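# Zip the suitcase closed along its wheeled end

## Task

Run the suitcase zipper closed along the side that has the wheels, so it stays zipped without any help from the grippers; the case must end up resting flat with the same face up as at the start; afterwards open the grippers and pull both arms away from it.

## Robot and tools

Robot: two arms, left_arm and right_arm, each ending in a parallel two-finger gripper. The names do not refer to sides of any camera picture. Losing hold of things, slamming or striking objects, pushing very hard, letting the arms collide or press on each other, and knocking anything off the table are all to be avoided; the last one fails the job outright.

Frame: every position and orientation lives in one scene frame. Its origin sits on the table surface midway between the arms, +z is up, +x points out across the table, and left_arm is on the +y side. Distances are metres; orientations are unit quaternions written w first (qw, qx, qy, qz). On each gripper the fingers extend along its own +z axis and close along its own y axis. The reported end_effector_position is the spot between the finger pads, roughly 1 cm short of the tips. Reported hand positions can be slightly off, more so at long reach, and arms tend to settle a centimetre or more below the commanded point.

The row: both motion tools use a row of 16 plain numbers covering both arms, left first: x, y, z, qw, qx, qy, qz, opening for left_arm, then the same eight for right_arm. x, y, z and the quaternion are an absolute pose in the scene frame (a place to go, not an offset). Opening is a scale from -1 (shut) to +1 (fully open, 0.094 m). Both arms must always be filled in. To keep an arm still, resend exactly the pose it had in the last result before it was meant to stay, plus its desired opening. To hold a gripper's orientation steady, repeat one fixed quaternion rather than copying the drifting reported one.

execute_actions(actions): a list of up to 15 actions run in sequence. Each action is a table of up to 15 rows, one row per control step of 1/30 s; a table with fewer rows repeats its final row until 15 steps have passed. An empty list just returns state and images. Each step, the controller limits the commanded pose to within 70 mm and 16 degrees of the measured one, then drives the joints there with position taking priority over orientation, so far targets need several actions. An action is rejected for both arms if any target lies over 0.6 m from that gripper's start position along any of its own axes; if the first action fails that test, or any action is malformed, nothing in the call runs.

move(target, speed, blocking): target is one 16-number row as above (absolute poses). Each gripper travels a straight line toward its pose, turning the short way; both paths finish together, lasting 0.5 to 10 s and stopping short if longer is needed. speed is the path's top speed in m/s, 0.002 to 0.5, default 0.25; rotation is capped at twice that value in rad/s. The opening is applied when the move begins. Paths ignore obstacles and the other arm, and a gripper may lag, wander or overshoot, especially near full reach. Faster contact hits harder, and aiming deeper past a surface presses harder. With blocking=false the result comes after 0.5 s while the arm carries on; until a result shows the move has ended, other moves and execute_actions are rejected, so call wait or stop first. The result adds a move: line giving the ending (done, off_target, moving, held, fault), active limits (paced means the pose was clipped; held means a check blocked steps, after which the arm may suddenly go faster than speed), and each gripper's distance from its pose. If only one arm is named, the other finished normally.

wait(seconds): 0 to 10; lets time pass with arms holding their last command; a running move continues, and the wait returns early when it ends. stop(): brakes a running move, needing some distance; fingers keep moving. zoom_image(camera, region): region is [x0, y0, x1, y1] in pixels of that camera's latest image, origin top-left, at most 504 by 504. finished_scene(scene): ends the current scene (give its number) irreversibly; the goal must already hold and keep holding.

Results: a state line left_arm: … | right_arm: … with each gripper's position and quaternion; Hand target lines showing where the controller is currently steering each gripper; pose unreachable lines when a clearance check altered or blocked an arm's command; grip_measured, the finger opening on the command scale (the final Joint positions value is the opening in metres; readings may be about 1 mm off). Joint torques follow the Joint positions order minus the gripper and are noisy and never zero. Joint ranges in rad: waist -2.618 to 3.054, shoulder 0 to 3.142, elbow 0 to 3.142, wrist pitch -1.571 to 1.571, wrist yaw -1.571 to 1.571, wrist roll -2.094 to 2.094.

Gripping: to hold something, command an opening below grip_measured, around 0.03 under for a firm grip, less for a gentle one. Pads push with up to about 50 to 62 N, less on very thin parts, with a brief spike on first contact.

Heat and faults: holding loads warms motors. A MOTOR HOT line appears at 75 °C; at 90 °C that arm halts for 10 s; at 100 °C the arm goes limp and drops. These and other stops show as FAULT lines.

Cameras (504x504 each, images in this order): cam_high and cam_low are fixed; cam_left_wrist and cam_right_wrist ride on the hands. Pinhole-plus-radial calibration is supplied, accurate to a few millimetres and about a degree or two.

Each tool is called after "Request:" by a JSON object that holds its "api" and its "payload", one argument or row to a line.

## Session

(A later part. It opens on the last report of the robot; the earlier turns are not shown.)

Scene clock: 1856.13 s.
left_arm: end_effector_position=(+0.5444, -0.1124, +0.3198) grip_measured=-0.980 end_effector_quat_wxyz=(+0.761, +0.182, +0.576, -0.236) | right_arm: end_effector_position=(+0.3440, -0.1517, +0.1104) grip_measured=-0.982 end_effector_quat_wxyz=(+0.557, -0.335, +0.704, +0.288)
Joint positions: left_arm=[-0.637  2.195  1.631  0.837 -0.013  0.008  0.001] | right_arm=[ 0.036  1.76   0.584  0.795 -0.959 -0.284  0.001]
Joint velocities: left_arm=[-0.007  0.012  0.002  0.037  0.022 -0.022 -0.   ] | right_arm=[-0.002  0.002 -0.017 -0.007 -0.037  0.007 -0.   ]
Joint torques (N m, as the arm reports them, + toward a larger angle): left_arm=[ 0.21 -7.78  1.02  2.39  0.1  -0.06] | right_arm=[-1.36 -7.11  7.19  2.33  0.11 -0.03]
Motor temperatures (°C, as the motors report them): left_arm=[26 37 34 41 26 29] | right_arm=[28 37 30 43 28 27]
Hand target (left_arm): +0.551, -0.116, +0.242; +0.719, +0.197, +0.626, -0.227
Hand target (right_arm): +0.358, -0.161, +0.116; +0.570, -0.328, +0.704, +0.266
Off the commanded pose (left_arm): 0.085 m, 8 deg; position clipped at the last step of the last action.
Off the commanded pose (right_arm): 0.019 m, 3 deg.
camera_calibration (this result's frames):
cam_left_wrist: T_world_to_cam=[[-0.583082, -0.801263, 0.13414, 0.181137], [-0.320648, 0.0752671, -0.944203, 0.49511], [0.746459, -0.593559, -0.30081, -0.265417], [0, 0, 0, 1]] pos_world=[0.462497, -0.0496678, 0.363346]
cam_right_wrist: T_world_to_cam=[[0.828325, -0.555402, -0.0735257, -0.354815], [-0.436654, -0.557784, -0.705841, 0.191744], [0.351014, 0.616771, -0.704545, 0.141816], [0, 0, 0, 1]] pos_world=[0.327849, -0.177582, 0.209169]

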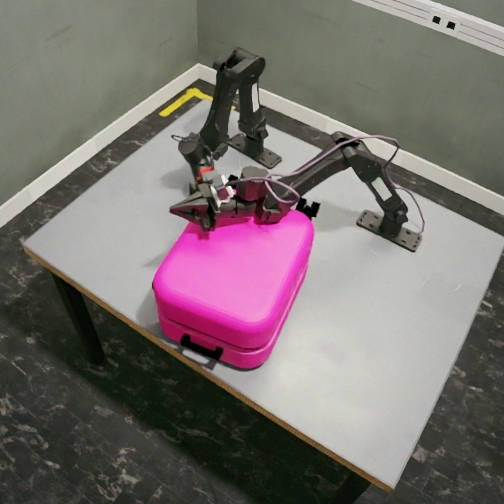

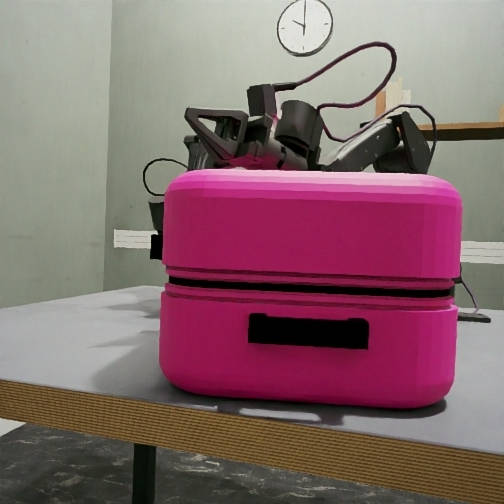

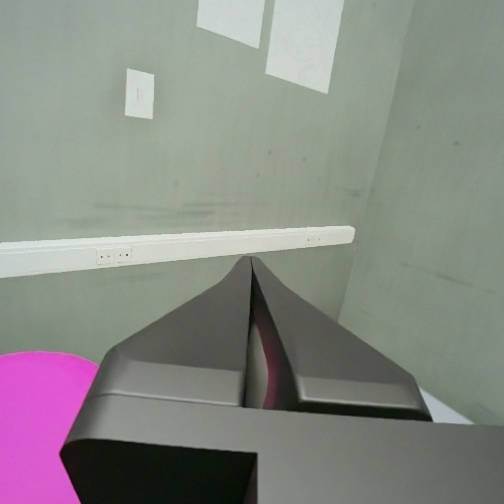

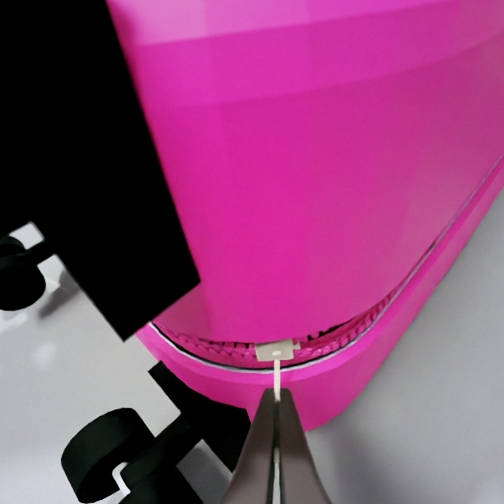

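Request:
{"api": "execute_actions", "payload": {
  "actions": [
    [[0.552,-0.117,0.235,0.7198,0.1973,0.6257,-0.2269,-1,0.367,-0.164,0.117,0.5834,-0.3443,0.6905,0.2536,-1]],
    [[0.552,-0.117,0.235,0.7198,0.1973,0.6257,-0.2269,-1,0.374,-0.166,0.118,0.5834,-0.3443,0.6905,0.2536,-1]]
  ]
}}

Scene clock: 1861.60 s.
left_arm: end_effector_position=(+0.5444, -0.1124, +0.3199) grip_measured=-0.980 end_effector_quat_wxyz=(+0.761, +0.182, +0.576, -0.236) | right_arm: end_effector_position=(+0.3515, -0.1530, +0.1099) grip_measured=-0.982 end_effector_quat_wxyz=(+0.561, -0.354, +0.689, +0.293)
Joint positions: left_arm=[-0.637  2.195  1.631  0.837 -0.013  0.008  0.001] | right_arm=[ 0.021  1.809  0.631  0.794 -1.009 -0.323  0.001]
Joint velocities: left_arm=[ 0.002 -0.002 -0.002  0.007 -0.022  0.007  0.   ] | right_arm=[-0.022 -0.012  0.017 -0.066 -0.066  0.081  0.001]
Joint torques (N m, as the arm reports them, + toward a larger angle): left_arm=[ 0.04 -7.65  1.07  2.34  0.05 -0.06] | right_arm=[-1.43 -7.6   7.63  2.5   0.38 -0.01]
Motor temperatures (°C, as the motors report them): left_arm=[26 37 34 41 26 29] | right_arm=[28 37 30 43 28 27]
Hand target (left_arm): +0.551, -0.116, +0.242; +0.719, +0.197, +0.626, -0.227
Hand target (right_arm): +0.372, -0.167, +0.119; +0.584, -0.344, +0.690, +0.254
Off the commanded pose (left_arm): 0.085 m, 8 deg; position clipped at the last step of the last action.
Off the commanded pose (right_arm): 0.027 m, 5 deg.
camera_calibration (this result's frames):
cam_left_wrist: T_world_to_cam=[[-0.583123, -0.801233, 0.134137, 0.181152], [-0.320355, 0.0750577, -0.944319, 0.495042], [0.746552, -0.593626, -0.300447, -0.26554], [0, 0, 0, 1]] pos_world=[0.462463, -0.0496433, 0.363398]
cam_right_wrist: T_world_to_cam=[[0.851367, -0.522484, -0.0467515, -0.367801], [-0.393217, -0.576651, -0.716138, 0.176873], [0.347211, 0.62808, -0.696391, 0.141854], [0, 0, 0, 1]] pos_world=[0.33343, -0.179272, 0.208256]

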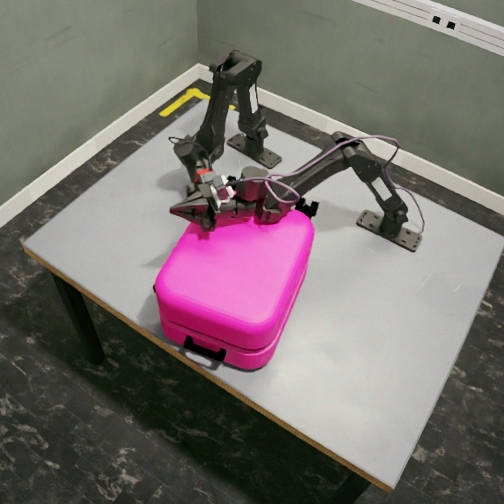

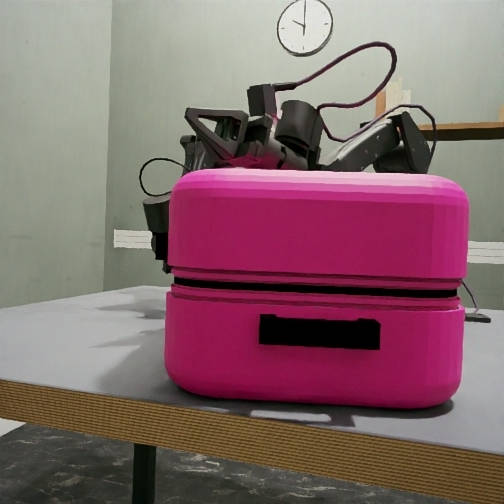

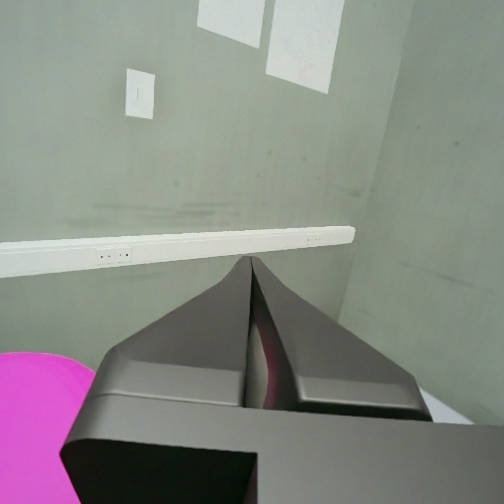

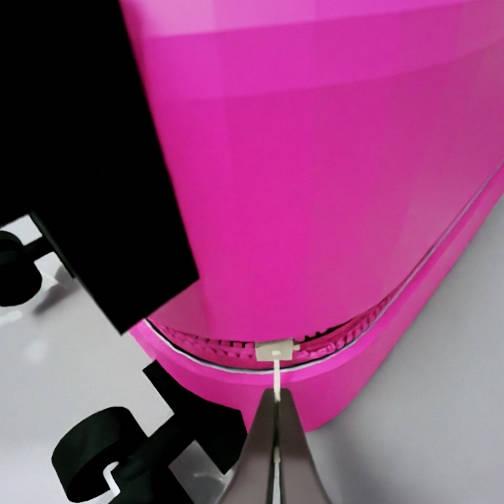

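Request:
{"api": "execute_actions", "payload": {
  "actions": [
    [[0.548,-0.114,0.30,0.7198,0.1973,0.6257,-0.2269,-1,0.358,-0.156,0.114,0.567,-0.352,0.689,0.283,-1]],
    [[0.548,-0.114,0.34,0.7198,0.1973,0.6257,-0.2269,-1,0.3525,-0.1535,0.112,0.561,-0.354,0.689,0.293,-1]]
  ]
}}

Request:
{"api": "move", "payload": {
  "target": [0.590,-0.128,0.345,0.7529,0.0458,0.6545,-0.0526,-1,0.3525,-0.1535,0.112,0.561,-0.354,0.689,0.293,-1],
  "speed": 0.12
}}

Scene clock: 1923.47 s.
left_arm: end_effector_position=(+0.5471, -0.1143, +0.3370) grip_measured=-0.980 end_effector_quat_wxyz=(+0.726, +0.196, +0.620, -0.225) | right_arm: end_effector_position=(+0.3507, -0.1525, +0.1096) grip_measured=-0.982 end_effector_quat_wxyz=(+0.560, -0.354, +0.689, +0.295)
Joint positions: left_arm=[-0.637  2.138  1.728  0.564 -0.013  0.008  0.001] | right_arm=[ 0.021  1.809  0.631  0.791 -1.014 -0.323  0.001]
Joint velocities: left_arm=[-0.007  0.017 -0.002 -0.183  0.007  0.022 -0.001] | right_arm=[-0.012 -0.012 -0.002  0.007  0.081  0.037 -0.001]
Joint torques (N m, as the arm reports them, + toward a larger angle): left_arm=[  0.13 -12.82   9.43   2.19   0.05  -0.06] | right_arm=[-0.17 -8.81  5.22  2.15 -0.17  0.  ]
Motor temperatures (°C, as the motors report them): left_arm=[26 38 34 42 26 29] | right_arm=[28 37 32 43 29 27]
Hand target (left_arm): +0.548, -0.114, +0.340; +0.720, +0.197, +0.625, -0.227
Hand target (right_arm): +0.352, -0.153, +0.112; +0.561, -0.354, +0.689, +0.293
Off the commanded pose (left_arm): 0.003 m, 1 deg.
Off the commanded pose (right_arm): 0.003 m, 0 deg.
camera_calibration (this result's frames):
cam_left_wrist: T_world_to_cam=[[-0.570113, -0.810528, 0.134222, 0.17068], [-0.40984, 0.138987, -0.901506, 0.554011], [0.712041, -0.56897, -0.411425, -0.204447], [0, 0, 0, 1]] pos_world=[0.469938, -0.0549835, 0.39242]
cam_right_wrist: T_world_to_cam=[[0.853435, -0.518772, -0.0502461, -0.366651], [-0.392839, -0.576898, -0.716147, 0.176536], [0.34253, 0.630923, -0.696139, 0.143716], [0, 0, 0, 1]] pos_world=[0.333036, -0.179038, 0.208049]

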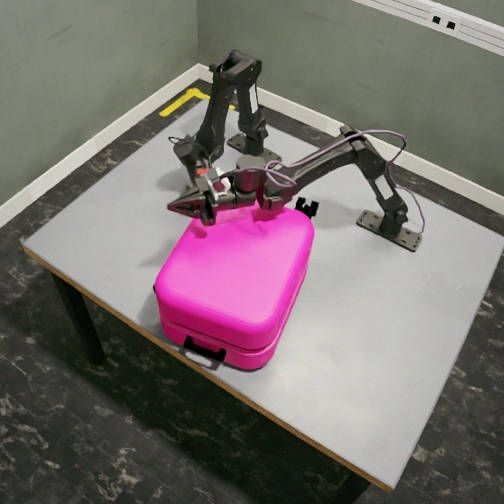

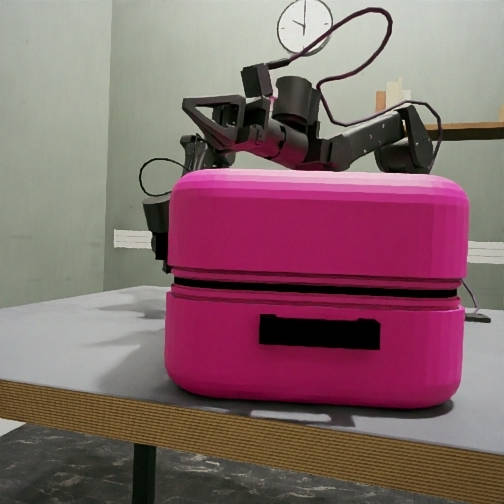

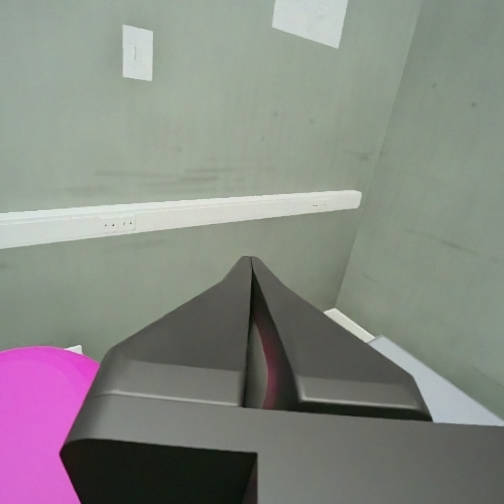

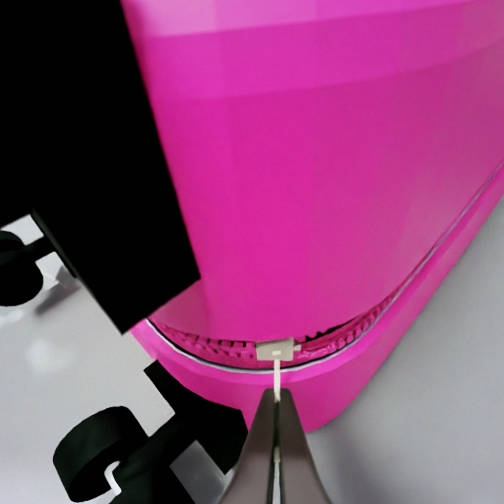

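Scene clock: 1925.90 s.
left_arm: end_effector_position=(+0.5924, -0.1236, +0.3459) grip_measured=-0.980 end_effector_quat_wxyz=(+0.756, +0.042, +0.651, -0.060) | right_arm: end_effector_position=(+0.3507, -0.1525, +0.1096) grip_measured=-0.982 end_effector_quat_wxyz=(+0.560, -0.354, +0.689, +0.295)
Joint positions: left_arm=[-0.747  2.456  2.298  0.338 -0.579  0.084  0.001] | right_arm=[ 0.021  1.809  0.631  0.791 -1.014 -0.323  0.001]
Joint velocities: left_arm=[-0.007 -0.007  0.007 -0.037  0.037  0.066  0.001] | right_arm=[-0.007  0.002 -0.012 -0.022  0.037 -0.022 -0.001]
Joint torques (N m, as the arm reports them, + toward a larger angle): left_arm=[ -0.79 -13.8   10.01   1.93  -0.06   0.1 ] | right_arm=[-0.16 -8.82  5.23  2.14 -0.16  0.  ]
Motor temperatures (°C, as the motors report them): left_arm=[26 39 34 41 26 29] | right_arm=[28 37 31 43 29 27]
Hand target (left_arm): +0.591, -0.128, +0.345; +0.753, +0.046, +0.654, -0.053
Hand target (right_arm): +0.352, -0.154, +0.112; +0.561, -0.354, +0.689, +0.293
Off the commanded pose (left_arm): 0.005 m, 1 deg.
Off the commanded pose (right_arm): 0.003 m, 0 deg.
move: done
camera_calibration (this result's frames):
cam_left_wrist: T_world_to_cam=[[-0.149626, -0.976517, 0.155006, -0.0889978], [-0.435547, -0.0756449, -0.896982, 0.569032], [0.887643, -0.201724, -0.414001, -0.296071], [0, 0, 0, 1]] pos_world=[0.497329, -0.103588, 0.401633]
cam_right_wrist: T_world_to_cam=[[0.853435, -0.518772, -0.0502461, -0.366651], [-0.392839, -0.576898, -0.716147, 0.176536], [0.34253, 0.630923, -0.696139, 0.143716], [0, 0, 0, 1]] pos_world=[0.333036, -0.179038, 0.208049]

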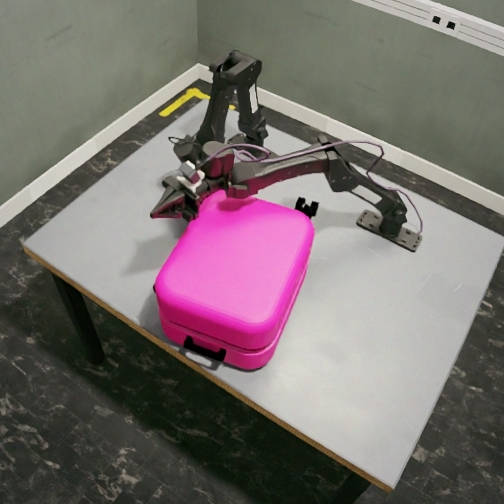

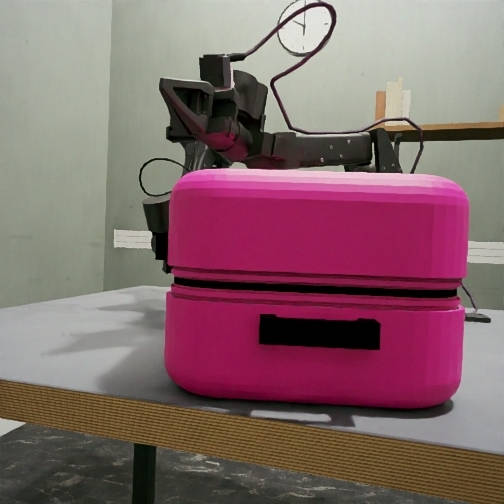

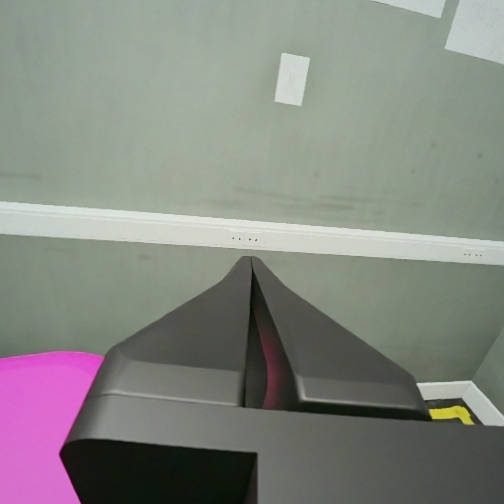

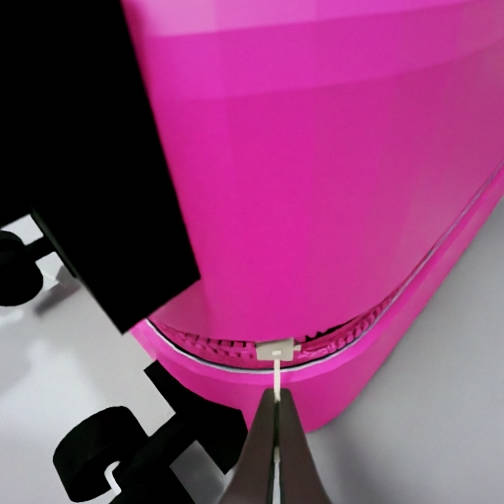

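Request:
{"api": "execute_actions", "payload": {
  "actions": []
}}

Scene clock: 1939.00 s.
left_arm: end_effector_position=(+0.5925, -0.1232, +0.3454) grip_measured=-0.980 end_effector_quat_wxyz=(+0.755, +0.041, +0.652, -0.059) | right_arm: end_effector_position=(+0.3507, -0.1525, +0.1096) grip_measured=-0.982 end_effector_quat_wxyz=(+0.560, -0.354, +0.689, +0.295)
Joint positions: left_arm=[-0.747  2.456  2.298  0.335 -0.582  0.084  0.001] | right_arm=[ 0.021  1.809  0.631  0.791 -1.014 -0.323  0.001]
Joint velocities: left_arm=[ 0.017  0.017 -0.012  0.007 -0.037 -0.007 -0.001] | right_arm=[-0.022 -0.007  0.012 -0.037  0.022  0.051 -0.001]
Joint torques (N m, as the arm reports them, + toward a larger angle): left_arm=[ -0.74 -13.73  10.12   1.98  -0.06   0.08] | right_arm=[-0.17 -8.81  5.22  2.14 -0.17  0.01]
Motor temperatures (°C, as the motors report them): left_arm=[26 42 36 40 26 29] | right_arm=[28 38 31 43 29 27]
Hand target (left_arm): +0.591, -0.128, +0.345; +0.753, +0.046, +0.654, -0.053
Hand target (right_arm): +0.352, -0.154, +0.112; +0.561, -0.354, +0.689, +0.293
Off the commanded pose (left_arm): 0.005 m, 1 deg.
Off the commanded pose (right_arm): 0.003 m, 0 deg.
camera_calibration (this result's frames):
cam_left_wrist: T_world_to_cam=[[-0.146746, -0.977088, 0.15416, -0.0899781], [-0.437161, -0.0757398, -0.896188, 0.56931], [0.887331, -0.198905, -0.41603, -0.295103], [0, 0, 0, 1]] pos_world=[0.49753, -0.103495, 0.401308]
cam_right_wrist: T_world_to_cam=[[0.853435, -0.518772, -0.0502461, -0.366651], [-0.392839, -0.576898, -0.716147, 0.176536], [0.34253, 0.630923, -0.696139, 0.143716], [0, 0, 0, 1]] pos_world=[0.333036, -0.179038, 0.208049]

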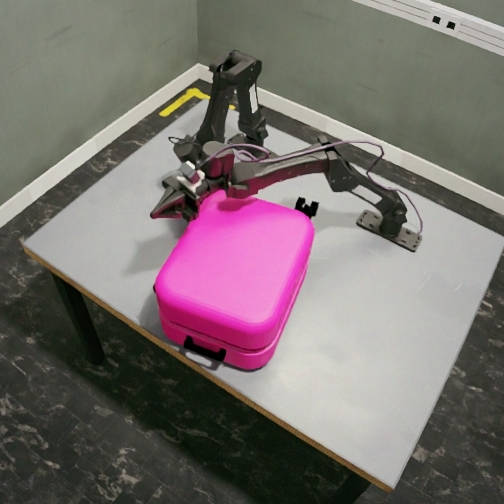

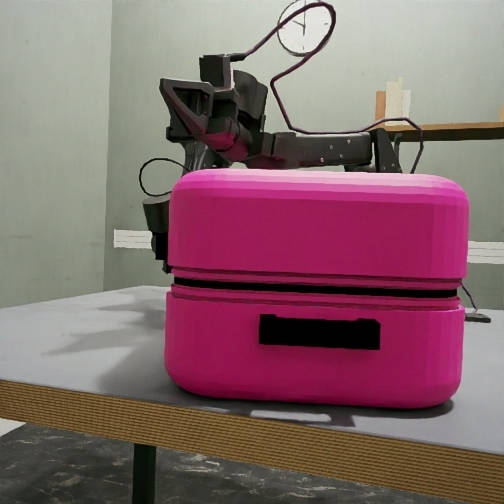

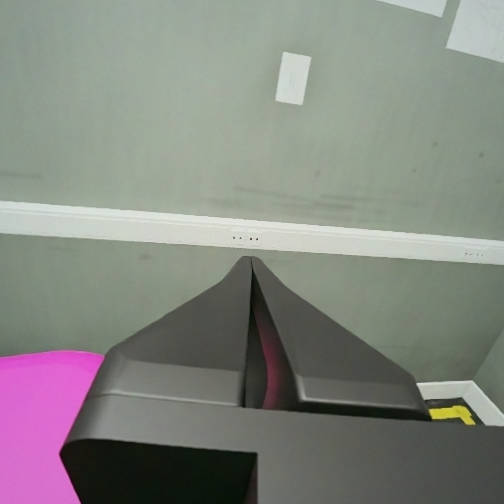

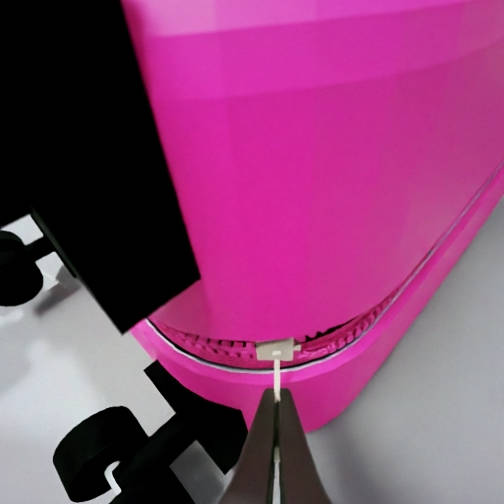

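Request:
{"api": "execute_actions", "payload": {
  "actions": [
    [[0.590,-0.128,0.31,0.7529,0.0458,0.6545,-0.0526,-1,0.352,-0.154,0.112,0.561,-0.354,0.689,0.293,-1]],
    [[0.590,-0.128,0.285,0.7529,0.0458,0.6545,-0.0526,-1,0.352,-0.154,0.112,0.561,-0.354,0.689,0.293,-1]],
    [[0.590,-0.128,0.27,0.7529,0.0458,0.6545,-0.0526,-1,0.352,-0.154,0.112,0.561,-0.354,0.689,0.293,-1]]
  ]
}}

Scene clock: 1952.20 s.
left_arm: end_effector_position=(+0.5912, -0.1210, +0.3046) grip_measured=-0.980 end_effector_quat_wxyz=(+0.767, +0.029, +0.638, -0.066) | right_arm: end_effector_position=(+0.3506, -0.1525, +0.1096) grip_measured=-0.982 end_effector_quat_wxyz=(+0.560, -0.354, +0.689, +0.295)
Joint positions: left_arm=[-0.747  2.46   2.106  0.577 -0.587  0.085  0.001] | right_arm=[ 0.021  1.809  0.631  0.791 -1.014 -0.323  0.001]
Joint velocities: left_arm=[-0.012  0.007  0.002 -0.007 -0.066  0.081  0.   ] | right_arm=[ 0.007 -0.017 -0.027 -0.11  -0.051 -0.037 -0.001]
Joint torques (N m, as the arm reports them, + toward a larger angle): left_arm=[ -0.74 -12.67   4.33   2.33   0.     0.11] | right_arm=[-0.34 -8.95  5.11  2.14 -0.18 -0.01]
Motor temperatures (°C, as the motors report them): left_arm=[26 44 37 40 26 29] | right_arm=[28 38 31 42 29 27]
Hand target (left_arm): +0.591, -0.128, +0.271; +0.753, +0.046, +0.655, -0.053
Hand target (right_arm): +0.352, -0.154, +0.112; +0.561, -0.354, +0.689, +0.293
Off the commanded pose (left_arm): 0.035 m, 3 deg.
Off the commanded pose (right_arm): 0.003 m, 0 deg.
camera_calibration (this result's frames):
cam_left_wrist: T_world_to_cam=[[-0.147371, -0.972827, 0.178576, -0.0882779], [-0.406962, -0.104916, -0.9074, 0.514381], [0.901478, -0.206398, -0.380442, -0.330507], [0, 0, 0, 1]] pos_world=[0.494269, -0.100128, 0.356775]
cam_right_wrist: T_world_to_cam=[[0.8536, -0.518461, -0.0506514, -0.366534], [-0.392898, -0.57691, -0.716104, 0.17652], [0.342051, 0.631167, -0.696153, 0.143896], [0, 0, 0, 1]] pos_world=[0.333008, -0.17902, 0.208015]

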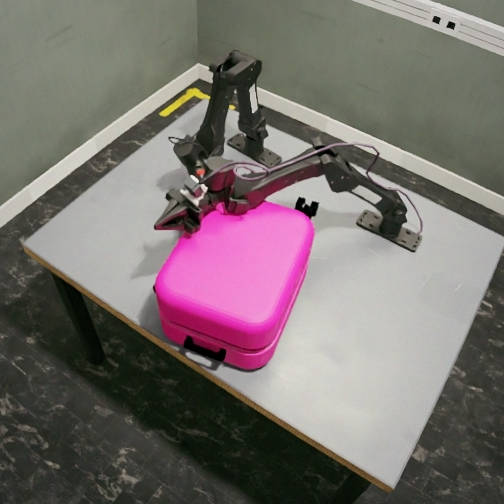

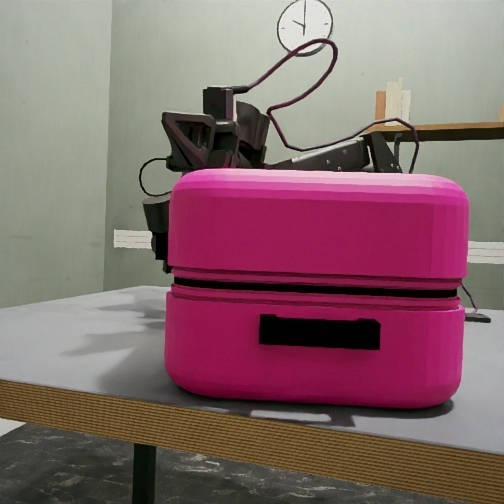

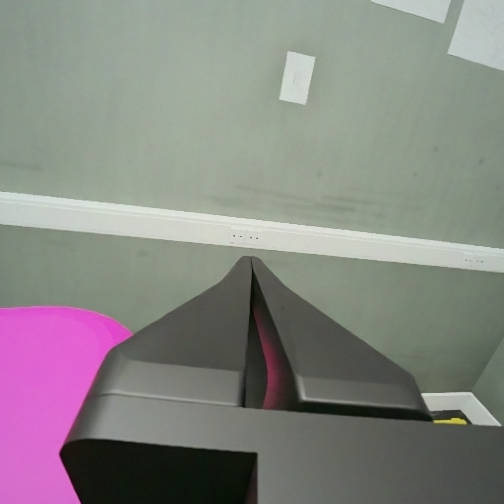

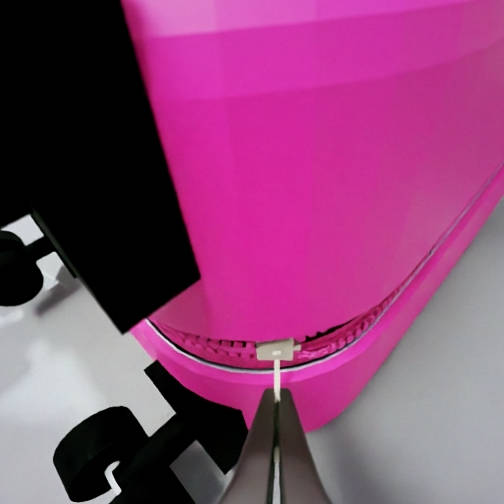

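Request:
{"api": "execute_actions", "payload": {
  "actions": [
    [[0.590,-0.128,0.25,0.7529,0.0458,0.6545,-0.0526,-1,0.360,-0.158,0.117,0.5834,-0.3443,0.6905,0.2536,-1]],
    [[0.590,-0.128,0.25,0.7529,0.0458,0.6545,-0.0526,-1,0.368,-0.162,0.120,0.5834,-0.3443,0.6905,0.2536,-1]],
    [[0.590,-0.128,0.25,0.7529,0.0458,0.6545,-0.0526,-1,0.376,-0.165,0.120,0.5834,-0.3443,0.6905,0.2536,-1]]
  ]
}}

Scene clock: 1957.07 s.
left_arm: end_effector_position=(+0.5870, -0.1172, +0.3138) grip_measured=-0.980 end_effector_quat_wxyz=(+0.778, +0.018, +0.623, -0.076) | right_arm: end_effector_position=(+0.3523, -0.1533, +0.1100) grip_measured=-0.982 end_effector_quat_wxyz=(+0.559, -0.352, +0.691, +0.293)
Joint positions: left_arm=[-0.747  2.445  2.074  0.642 -0.587  0.085  0.001] | right_arm=[ 0.021  1.807  0.636  0.782 -1.006 -0.323  0.001]
Joint velocities: left_arm=[ 0.002 -0.002  0.002  0.022  0.007 -0.022  0.   ] | right_arm=[ 0.007 -0.007 -0.012 -0.051  0.022 -0.007  0.   ]
Joint torques (N m, as the arm reports them, + toward a larger angle): left_arm=[ -0.95 -10.44   2.57   2.24   0.04   0.08] | right_arm=[-1.12 -7.68  8.01  2.52  0.41  0.01]
Motor temperatures (°C, as the motors report them): left_arm=[26 43 36 40 26 29] | right_arm=[28 38 31 42 29 27]
Hand target (left_arm): +0.590, -0.127, +0.251; +0.753, +0.046, +0.655, -0.053
Hand target (right_arm): +0.374, -0.166, +0.121; +0.584, -0.344, +0.690, +0.254
Off the commanded pose (left_arm): 0.065 m, 6 deg.
Off the commanded pose (right_arm): 0.028 m, 5 deg.
camera_calibration (this result's frames):
cam_left_wrist: T_world_to_cam=[[-0.154344, -0.966585, 0.204676, -0.0902564], [-0.373758, -0.134644, -0.917702, 0.501668], [0.914595, -0.218141, -0.340487, -0.344078], [0, 0, 0, 1]] pos_world=[0.488264, -0.0947516, 0.361701]
cam_right_wrist: T_world_to_cam=[[0.849746, -0.52465, -0.0517206, -0.367803], [-0.399034, -0.575959, -0.713473, 0.179013], [0.344534, 0.626909, -0.698772, 0.142821], [0, 0, 0, 1]] pos_world=[0.334765, -0.179399, 0.208497]

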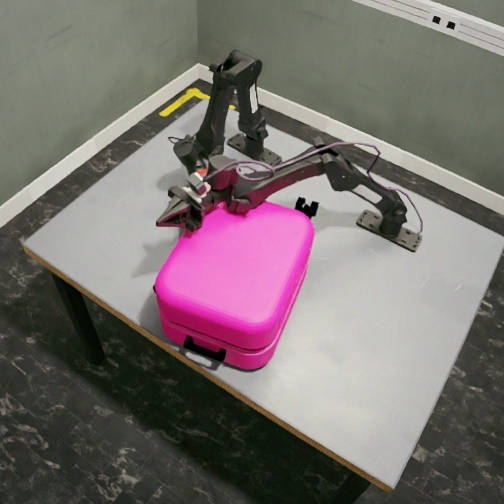

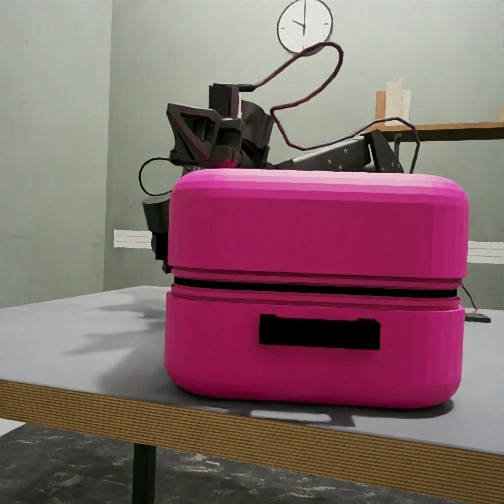

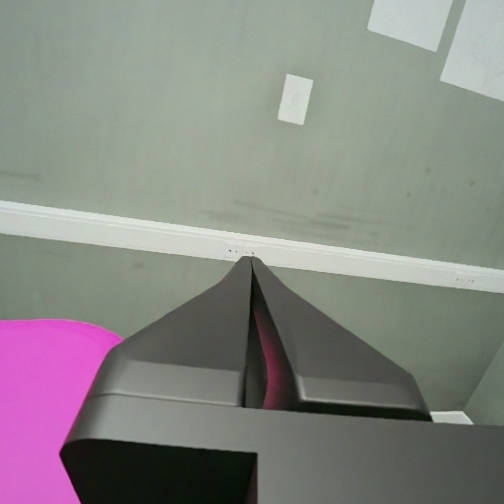

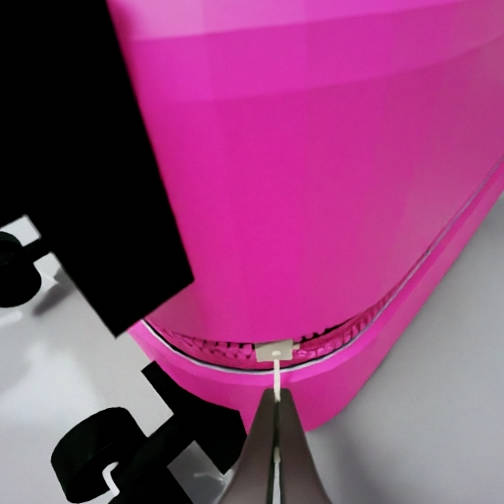

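Request:
{"api": "execute_actions", "payload": {
  "actions": [
    [[0.590,-0.128,0.25,0.7529,0.0458,0.6545,-0.0526,-1,0.383,-0.168,0.121,0.5834,-0.3443,0.6905,0.2536,-1]],
    [[0.590,-0.128,0.25,0.7529,0.0458,0.6545,-0.0526,-1,0.389,-0.170,0.121,0.5834,-0.3443,0.6905,0.2536,-1]]
  ]
}}

Scene clock: 1960.80 s.
left_arm: end_effector_position=(+0.5870, -0.1172, +0.3139) grip_measured=-0.980 end_effector_quat_wxyz=(+0.778, +0.018, +0.623, -0.076) | right_arm: end_effector_position=(+0.3652, -0.1580, +0.1102) grip_measured=-0.982 end_effector_quat_wxyz=(+0.558, -0.350, +0.692, +0.295)
Joint positions: left_arm=[-0.747  2.445  2.074  0.643 -0.587  0.085  0.001] | right_arm=[ 0.01   1.844  0.695  0.749 -1.018 -0.326  0.001]
Joint velocities: left_arm=[-0.012 -0.007  0.012 -0.022 -0.007 -0.081 -0.   ] | right_arm=[ 0.002  0.002 -0.007 -0.022 -0.037 -0.051 -0.   ]
Joint torques (N m, as the arm reports them, + toward a larger angle): left_arm=[ -0.64 -10.6    2.69   2.25   0.06   0.08] | right_arm=[-1.08 -8.28  8.03  2.55  0.39 -0.01]
Motor temperatures (°C, as the motors report them): left_arm=[26 43 36 40 26 29] | right_arm=[28 38 31 42 29 27]
Hand target (left_arm): +0.590, -0.127, +0.251; +0.753, +0.046, +0.655, -0.053
Hand target (right_arm): +0.387, -0.171, +0.122; +0.584, -0.344, +0.690, +0.254
Off the commanded pose (left_arm): 0.065 m, 6 deg.
Off the commanded pose (right_arm): 0.029 m, 6 deg.
camera_calibration (this result's frames):
cam_left_wrist: T_world_to_cam=[[-0.154402, -0.966532, 0.204878, -0.0902842], [-0.373497, -0.134877, -0.917774, 0.50158], [0.914691, -0.218228, -0.340171, -0.344198], [0, 0, 0, 1]] pos_world=[0.488233, -0.0947246, 0.361748]
cam_right_wrist: T_world_to_cam=[[0.849508, -0.524272, -0.058953, -0.380326], [-0.403465, -0.573594, -0.712886, 0.183546], [0.339931, 0.629387, -0.698798, 0.143529], [0, 0, 0, 1]] pos_world=[0.348354, -0.184449, 0.208724]

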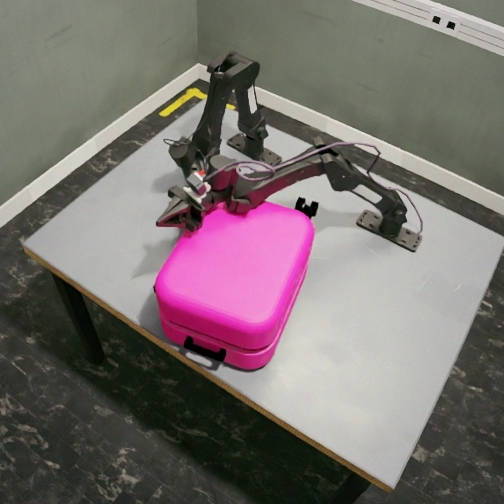

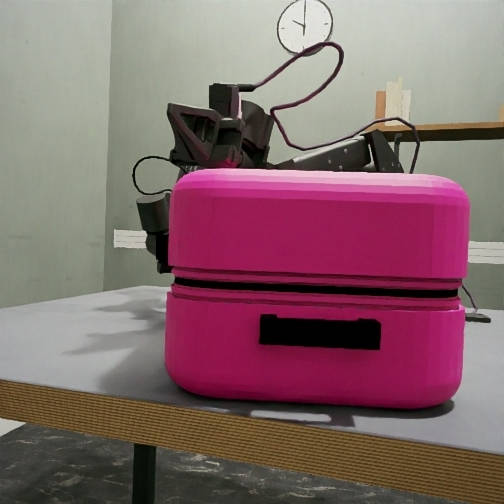

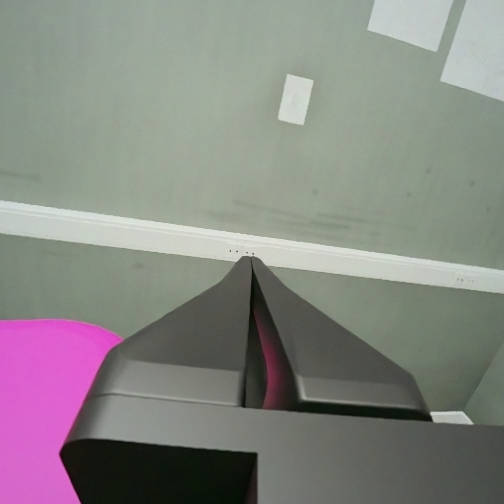

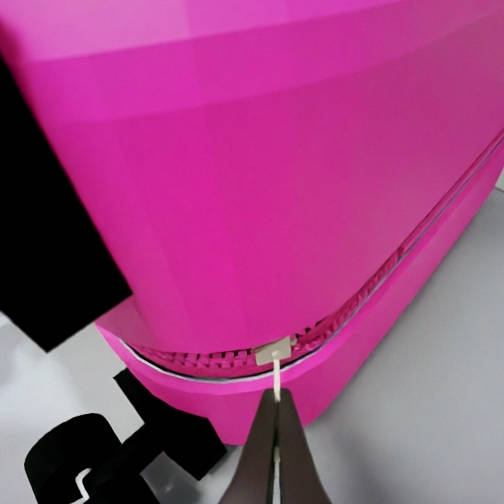

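Request:
{"api": "zoom_image", "payload": {
  "camera": "cam_right_wrist",
  "region": [230, 130, 504, 404]
}}

Request:
{"api": "execute_actions", "payload": {
  "actions": [
    [[0.590,-0.128,0.25,0.7529,0.0458,0.6545,-0.0526,-1,0.396,-0.171,0.121,0.574,-0.372,0.672,0.281,-1]],
    [[0.590,-0.128,0.25,0.7529,0.0458,0.6545,-0.0526,-1,0.403,-0.171,0.121,0.570,-0.385,0.665,0.292,-1]]
  ]
}}

Region (230, 130, 504, 404) of cam_right_wrist's 504x504 image, scaled by 1.839, with more detail than that image has.

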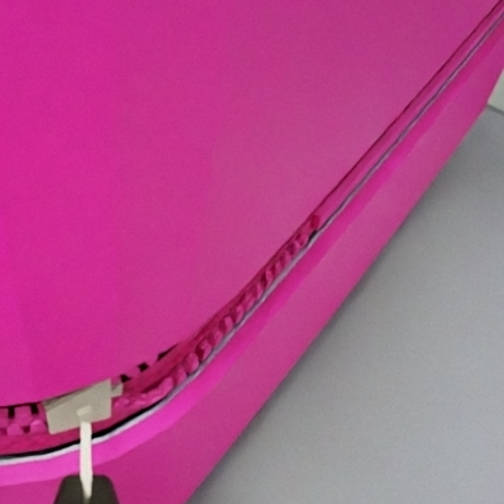

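Scene clock: 1972.30 s.
left_arm: end_effector_position=(+0.5869, -0.1171, +0.3140) grip_measured=-0.980 end_effector_quat_wxyz=(+0.779, +0.018, +0.623, -0.076) | right_arm: end_effector_position=(+0.3856, -0.1610, +0.1099) grip_measured=-0.982 end_effector_quat_wxyz=(+0.548, -0.383, +0.670, +0.322)
Joint positions: left_arm=[-0.747  2.445  2.074  0.643 -0.587  0.085  0.001] | right_arm=[-0.016  1.943  0.858  0.616 -1.133 -0.419  0.001]
Joint velocities: left_arm=[-0.027 -0.002  0.007  0.007 -0.022  0.022 -0.001] | right_arm=[ 0.017 -0.007 -0.002 -0.022 -0.037 -0.007  0.001]
Joint torques (N m, as the arm reports them, + toward a larger angle): left_arm=[ -0.65 -10.35   2.67   2.24   0.02   0.1 ] | right_arm=[-1.43 -9.95  7.82  2.36  0.04 -0.03]
Motor temperatures (°C, as the motors report them): left_arm=[26 42 35 41 26 29] | right_arm=[28 38 32 43 29 27]
Hand target (left_arm): +0.590, -0.127, +0.251; +0.753, +0.046, +0.655, -0.053
Hand target (right_arm): +0.402, -0.172, +0.121; +0.570, -0.385, +0.665, +0.292
Off the commanded pose (left_arm): 0.065 m, 6 deg.
Off the commanded pose (right_arm): 0.023 m, 4 deg.
camera_calibration (this result's frames):
cam_left_wrist: T_world_to_cam=[[-0.15415, -0.966469, 0.205367, -0.0905198], [-0.372988, -0.135551, -0.917881, 0.501379], [0.914941, -0.21809, -0.339586, -0.34442], [0, 0, 0, 1]] pos_world=[0.488179, -0.0946366, 0.361836]
cam_right_wrist: T_world_to_cam=[[0.896656, -0.439775, -0.0510569, -0.404641], [-0.33755, -0.604455, -0.721591, 0.160399], [0.286476, 0.664253, -0.690434, 0.16361], [0, 0, 0, 1]] pos_world=[0.370096, -0.189675, 0.208045]

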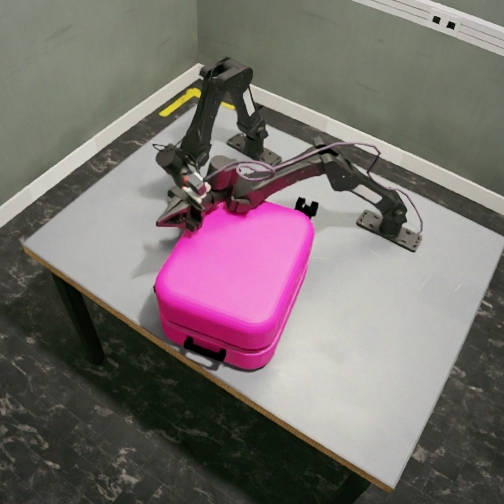

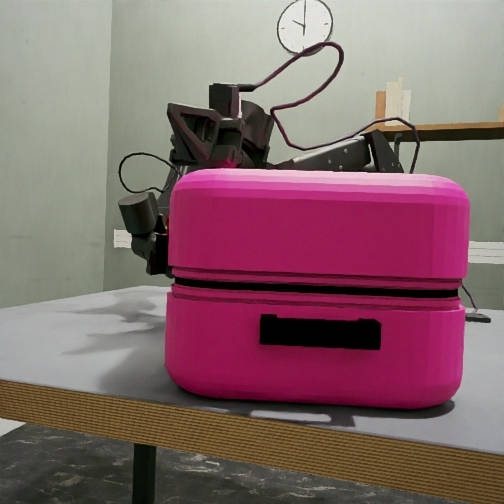

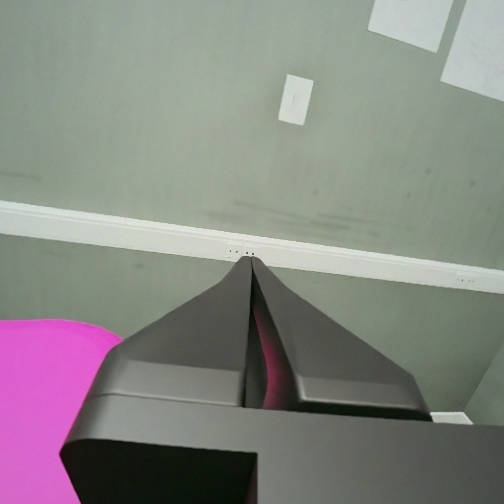

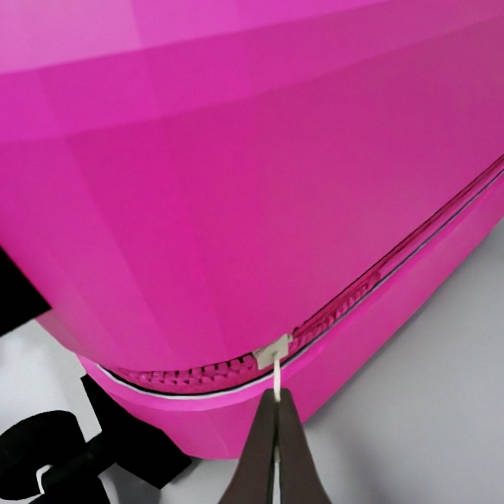

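Request:
{"api": "execute_actions", "payload": {
  "actions": [
    [[0.590,-0.128,0.25,0.7529,0.0458,0.6545,-0.0526,-1,0.410,-0.167,0.121,0.567,-0.398,0.653,0.306,-1]],
    [[0.590,-0.128,0.25,0.7529,0.0458,0.6545,-0.0526,-1,0.417,-0.163,0.121,0.5652,-0.4086,0.6413,0.3198,-1]],
    [[0.590,-0.128,0.25,0.7529,0.0458,0.6545,-0.0526,-1,0.424,-0.160,0.121,0.5652,-0.4086,0.6413,0.3198,-1]]
  ]
}}

Scene clock: 1978.53 s.
left_arm: end_effector_position=(+0.5869, -0.1171, +0.3141) grip_measured=-0.980 end_effector_quat_wxyz=(+0.779, +0.018, +0.622, -0.076) | right_arm: end_effector_position=(+0.4048, -0.1580, +0.1092) grip_measured=-0.982 end_effector_quat_wxyz=(+0.545, -0.403, +0.647, +0.350)
Joint positions: left_arm=[-0.747  2.445  2.074  0.644 -0.587  0.085  0.001] | right_arm=[-0.017  2.047  0.998  0.564 -1.215 -0.444  0.001]
Joint velocities: left_arm=[-0.002 -0.012  0.012  0.022 -0.037  0.037 -0.001] | right_arm=[-0.002 -0.007  0.002  0.022  0.022 -0.007 -0.   ]
Joint torques (N m, as the arm reports them, + toward a larger angle): left_arm=[ -0.71 -10.45   2.53   2.24   0.05   0.1 ] | right_arm=[  0.53 -11.04   8.45   2.42   0.16   0.14]
Motor temperatures (°C, as the motors report them): left_arm=[26 42 35 41 26 29] | right_arm=[28 38 32 43 29 27]
Hand target (left_arm): +0.590, -0.127, +0.251; +0.753, +0.046, +0.655, -0.053
Hand target (right_arm): +0.422, -0.160, +0.122; +0.566, -0.408, +0.641, +0.320
Off the commanded pose (left_arm): 0.065 m, 6 deg.
Off the commanded pose (right_arm): 0.023 m, 4 deg.
camera_calibration (this result's frames):
cam_left_wrist: T_world_to_cam=[[-0.154208, -0.966417, 0.205569, -0.0905476], [-0.372727, -0.135785, -0.917953, 0.501291], [0.915038, -0.218177, -0.339271, -0.34454], [0, 0, 0, 1]] pos_world=[0.488148, -0.0946095, 0.361882]
cam_right_wrist: T_world_to_cam=[[0.928503, -0.367742, -0.0514567, -0.422018], [-0.281925, -0.607969, -0.742221, 0.147381], [0.241662, 0.703662, -0.668177, 0.177586], [0, 0, 0, 1]] pos_world=[0.390479, -0.190551, 0.206332]

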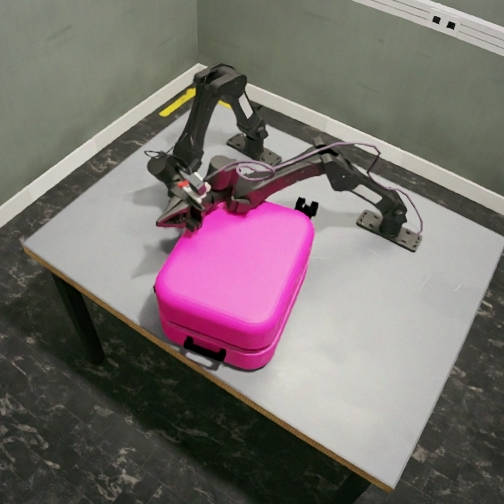

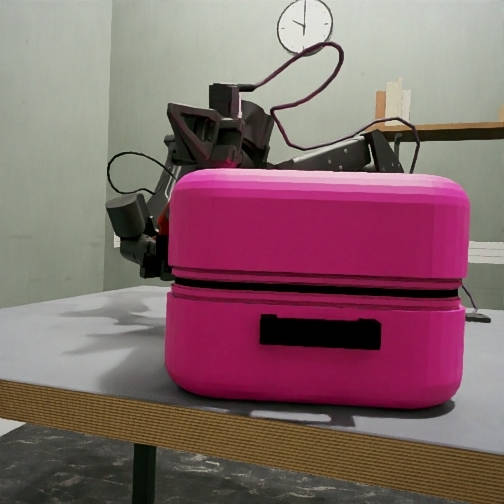

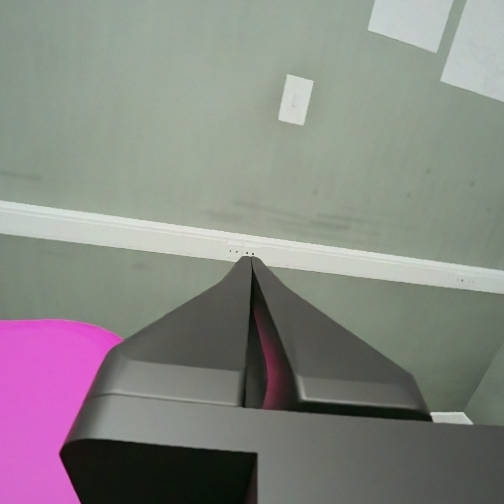

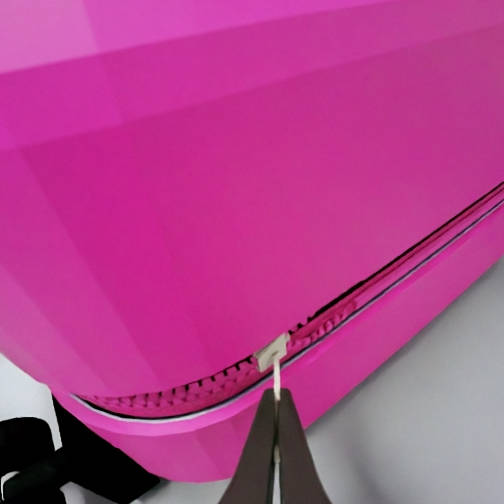

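Request:
{"api": "execute_actions", "payload": {
  "actions": [
    [[0.590,-0.128,0.25,0.7529,0.0458,0.6545,-0.0526,-1,0.431,-0.157,0.121,0.5652,-0.4086,0.6413,0.3198,-1]],
    [[0.590,-0.128,0.25,0.7529,0.0458,0.6545,-0.0526,-1,0.438,-0.155,0.121,0.5652,-0.4086,0.6413,0.3198,-1]],
    [[0.590,-0.128,0.25,0.7529,0.0458,0.6545,-0.0526,-1,0.445,-0.153,0.121,0.5652,-0.4086,0.6413,0.3198,-1]]
  ]
}}

Scene clock: 1984.23 s.
left_arm: end_effector_position=(+0.5869, -0.1171, +0.3141) grip_measured=-0.980 end_effector_quat_wxyz=(+0.779, +0.018, +0.622, -0.076) | right_arm: end_effector_position=(+0.4266, -0.1531, +0.1097) grip_measured=-0.982 end_effector_quat_wxyz=(+0.546, -0.404, +0.645, +0.349)
Joint positions: left_arm=[-0.747  2.445  2.074  0.644 -0.587  0.085  0.001] | right_arm=[ 0.002  2.108  1.094  0.558 -1.2   -0.421  0.001]
Joint velocities: left_arm=[-0.002  0.002  0.002 -0.051 -0.022  0.022 -0.   ] | right_arm=[-0.017 -0.007  0.007  0.007 -0.037 -0.007  0.   ]
Joint torques (N m, as the arm reports them, + toward a larger angle): left_arm=[ -0.84 -10.57   2.41   2.25   0.02   0.08] | right_arm=[  1.01 -11.93   8.39   2.4    0.22   0.13]
Motor temperatures (°C, as the motors report them): left_arm=[26 42 34 41 26 29] | right_arm=[28 39 32 43 29 27]
Hand target (left_arm): +0.590, -0.127, +0.251; +0.753, +0.046, +0.655, -0.053
Hand target (right_arm): +0.443, -0.153, +0.122; +0.566, -0.408, +0.641, +0.321
Off the commanded pose (left_arm): 0.065 m, 6 deg.
Off the commanded pose (right_arm): 0.022 m, 4 deg.
camera_calibration (this result's frames):
cam_left_wrist: T_world_to_cam=[[-0.154208, -0.966417, 0.205569, -0.0905476], [-0.372727, -0.135785, -0.917953, 0.501291], [0.915038, -0.218177, -0.339271, -0.34454], [0, 0, 0, 1]] pos_world=[0.488148, -0.0946095, 0.361882]
cam_right_wrist: T_world_to_cam=[[0.92942, -0.366179, -0.0457352, -0.441305], [-0.276348, -0.608507, -0.743875, 0.15458], [0.244561, 0.704011, -0.666752, 0.167865], [0, 0, 0, 1]] pos_world=[0.411823, -0.185712, 0.206729]

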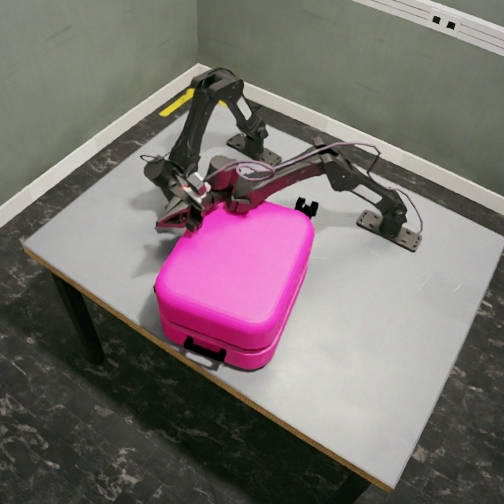

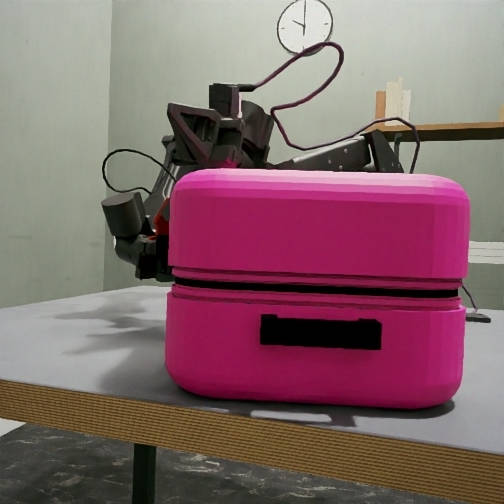

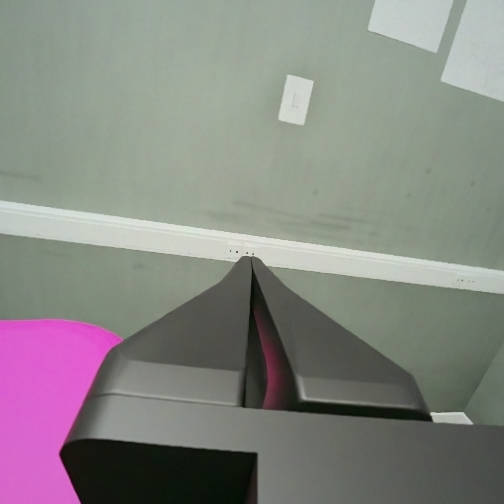

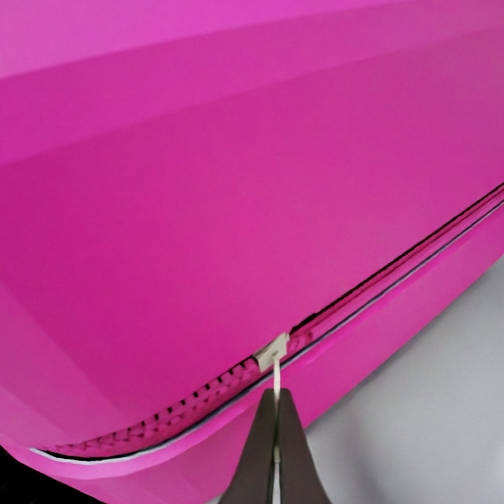

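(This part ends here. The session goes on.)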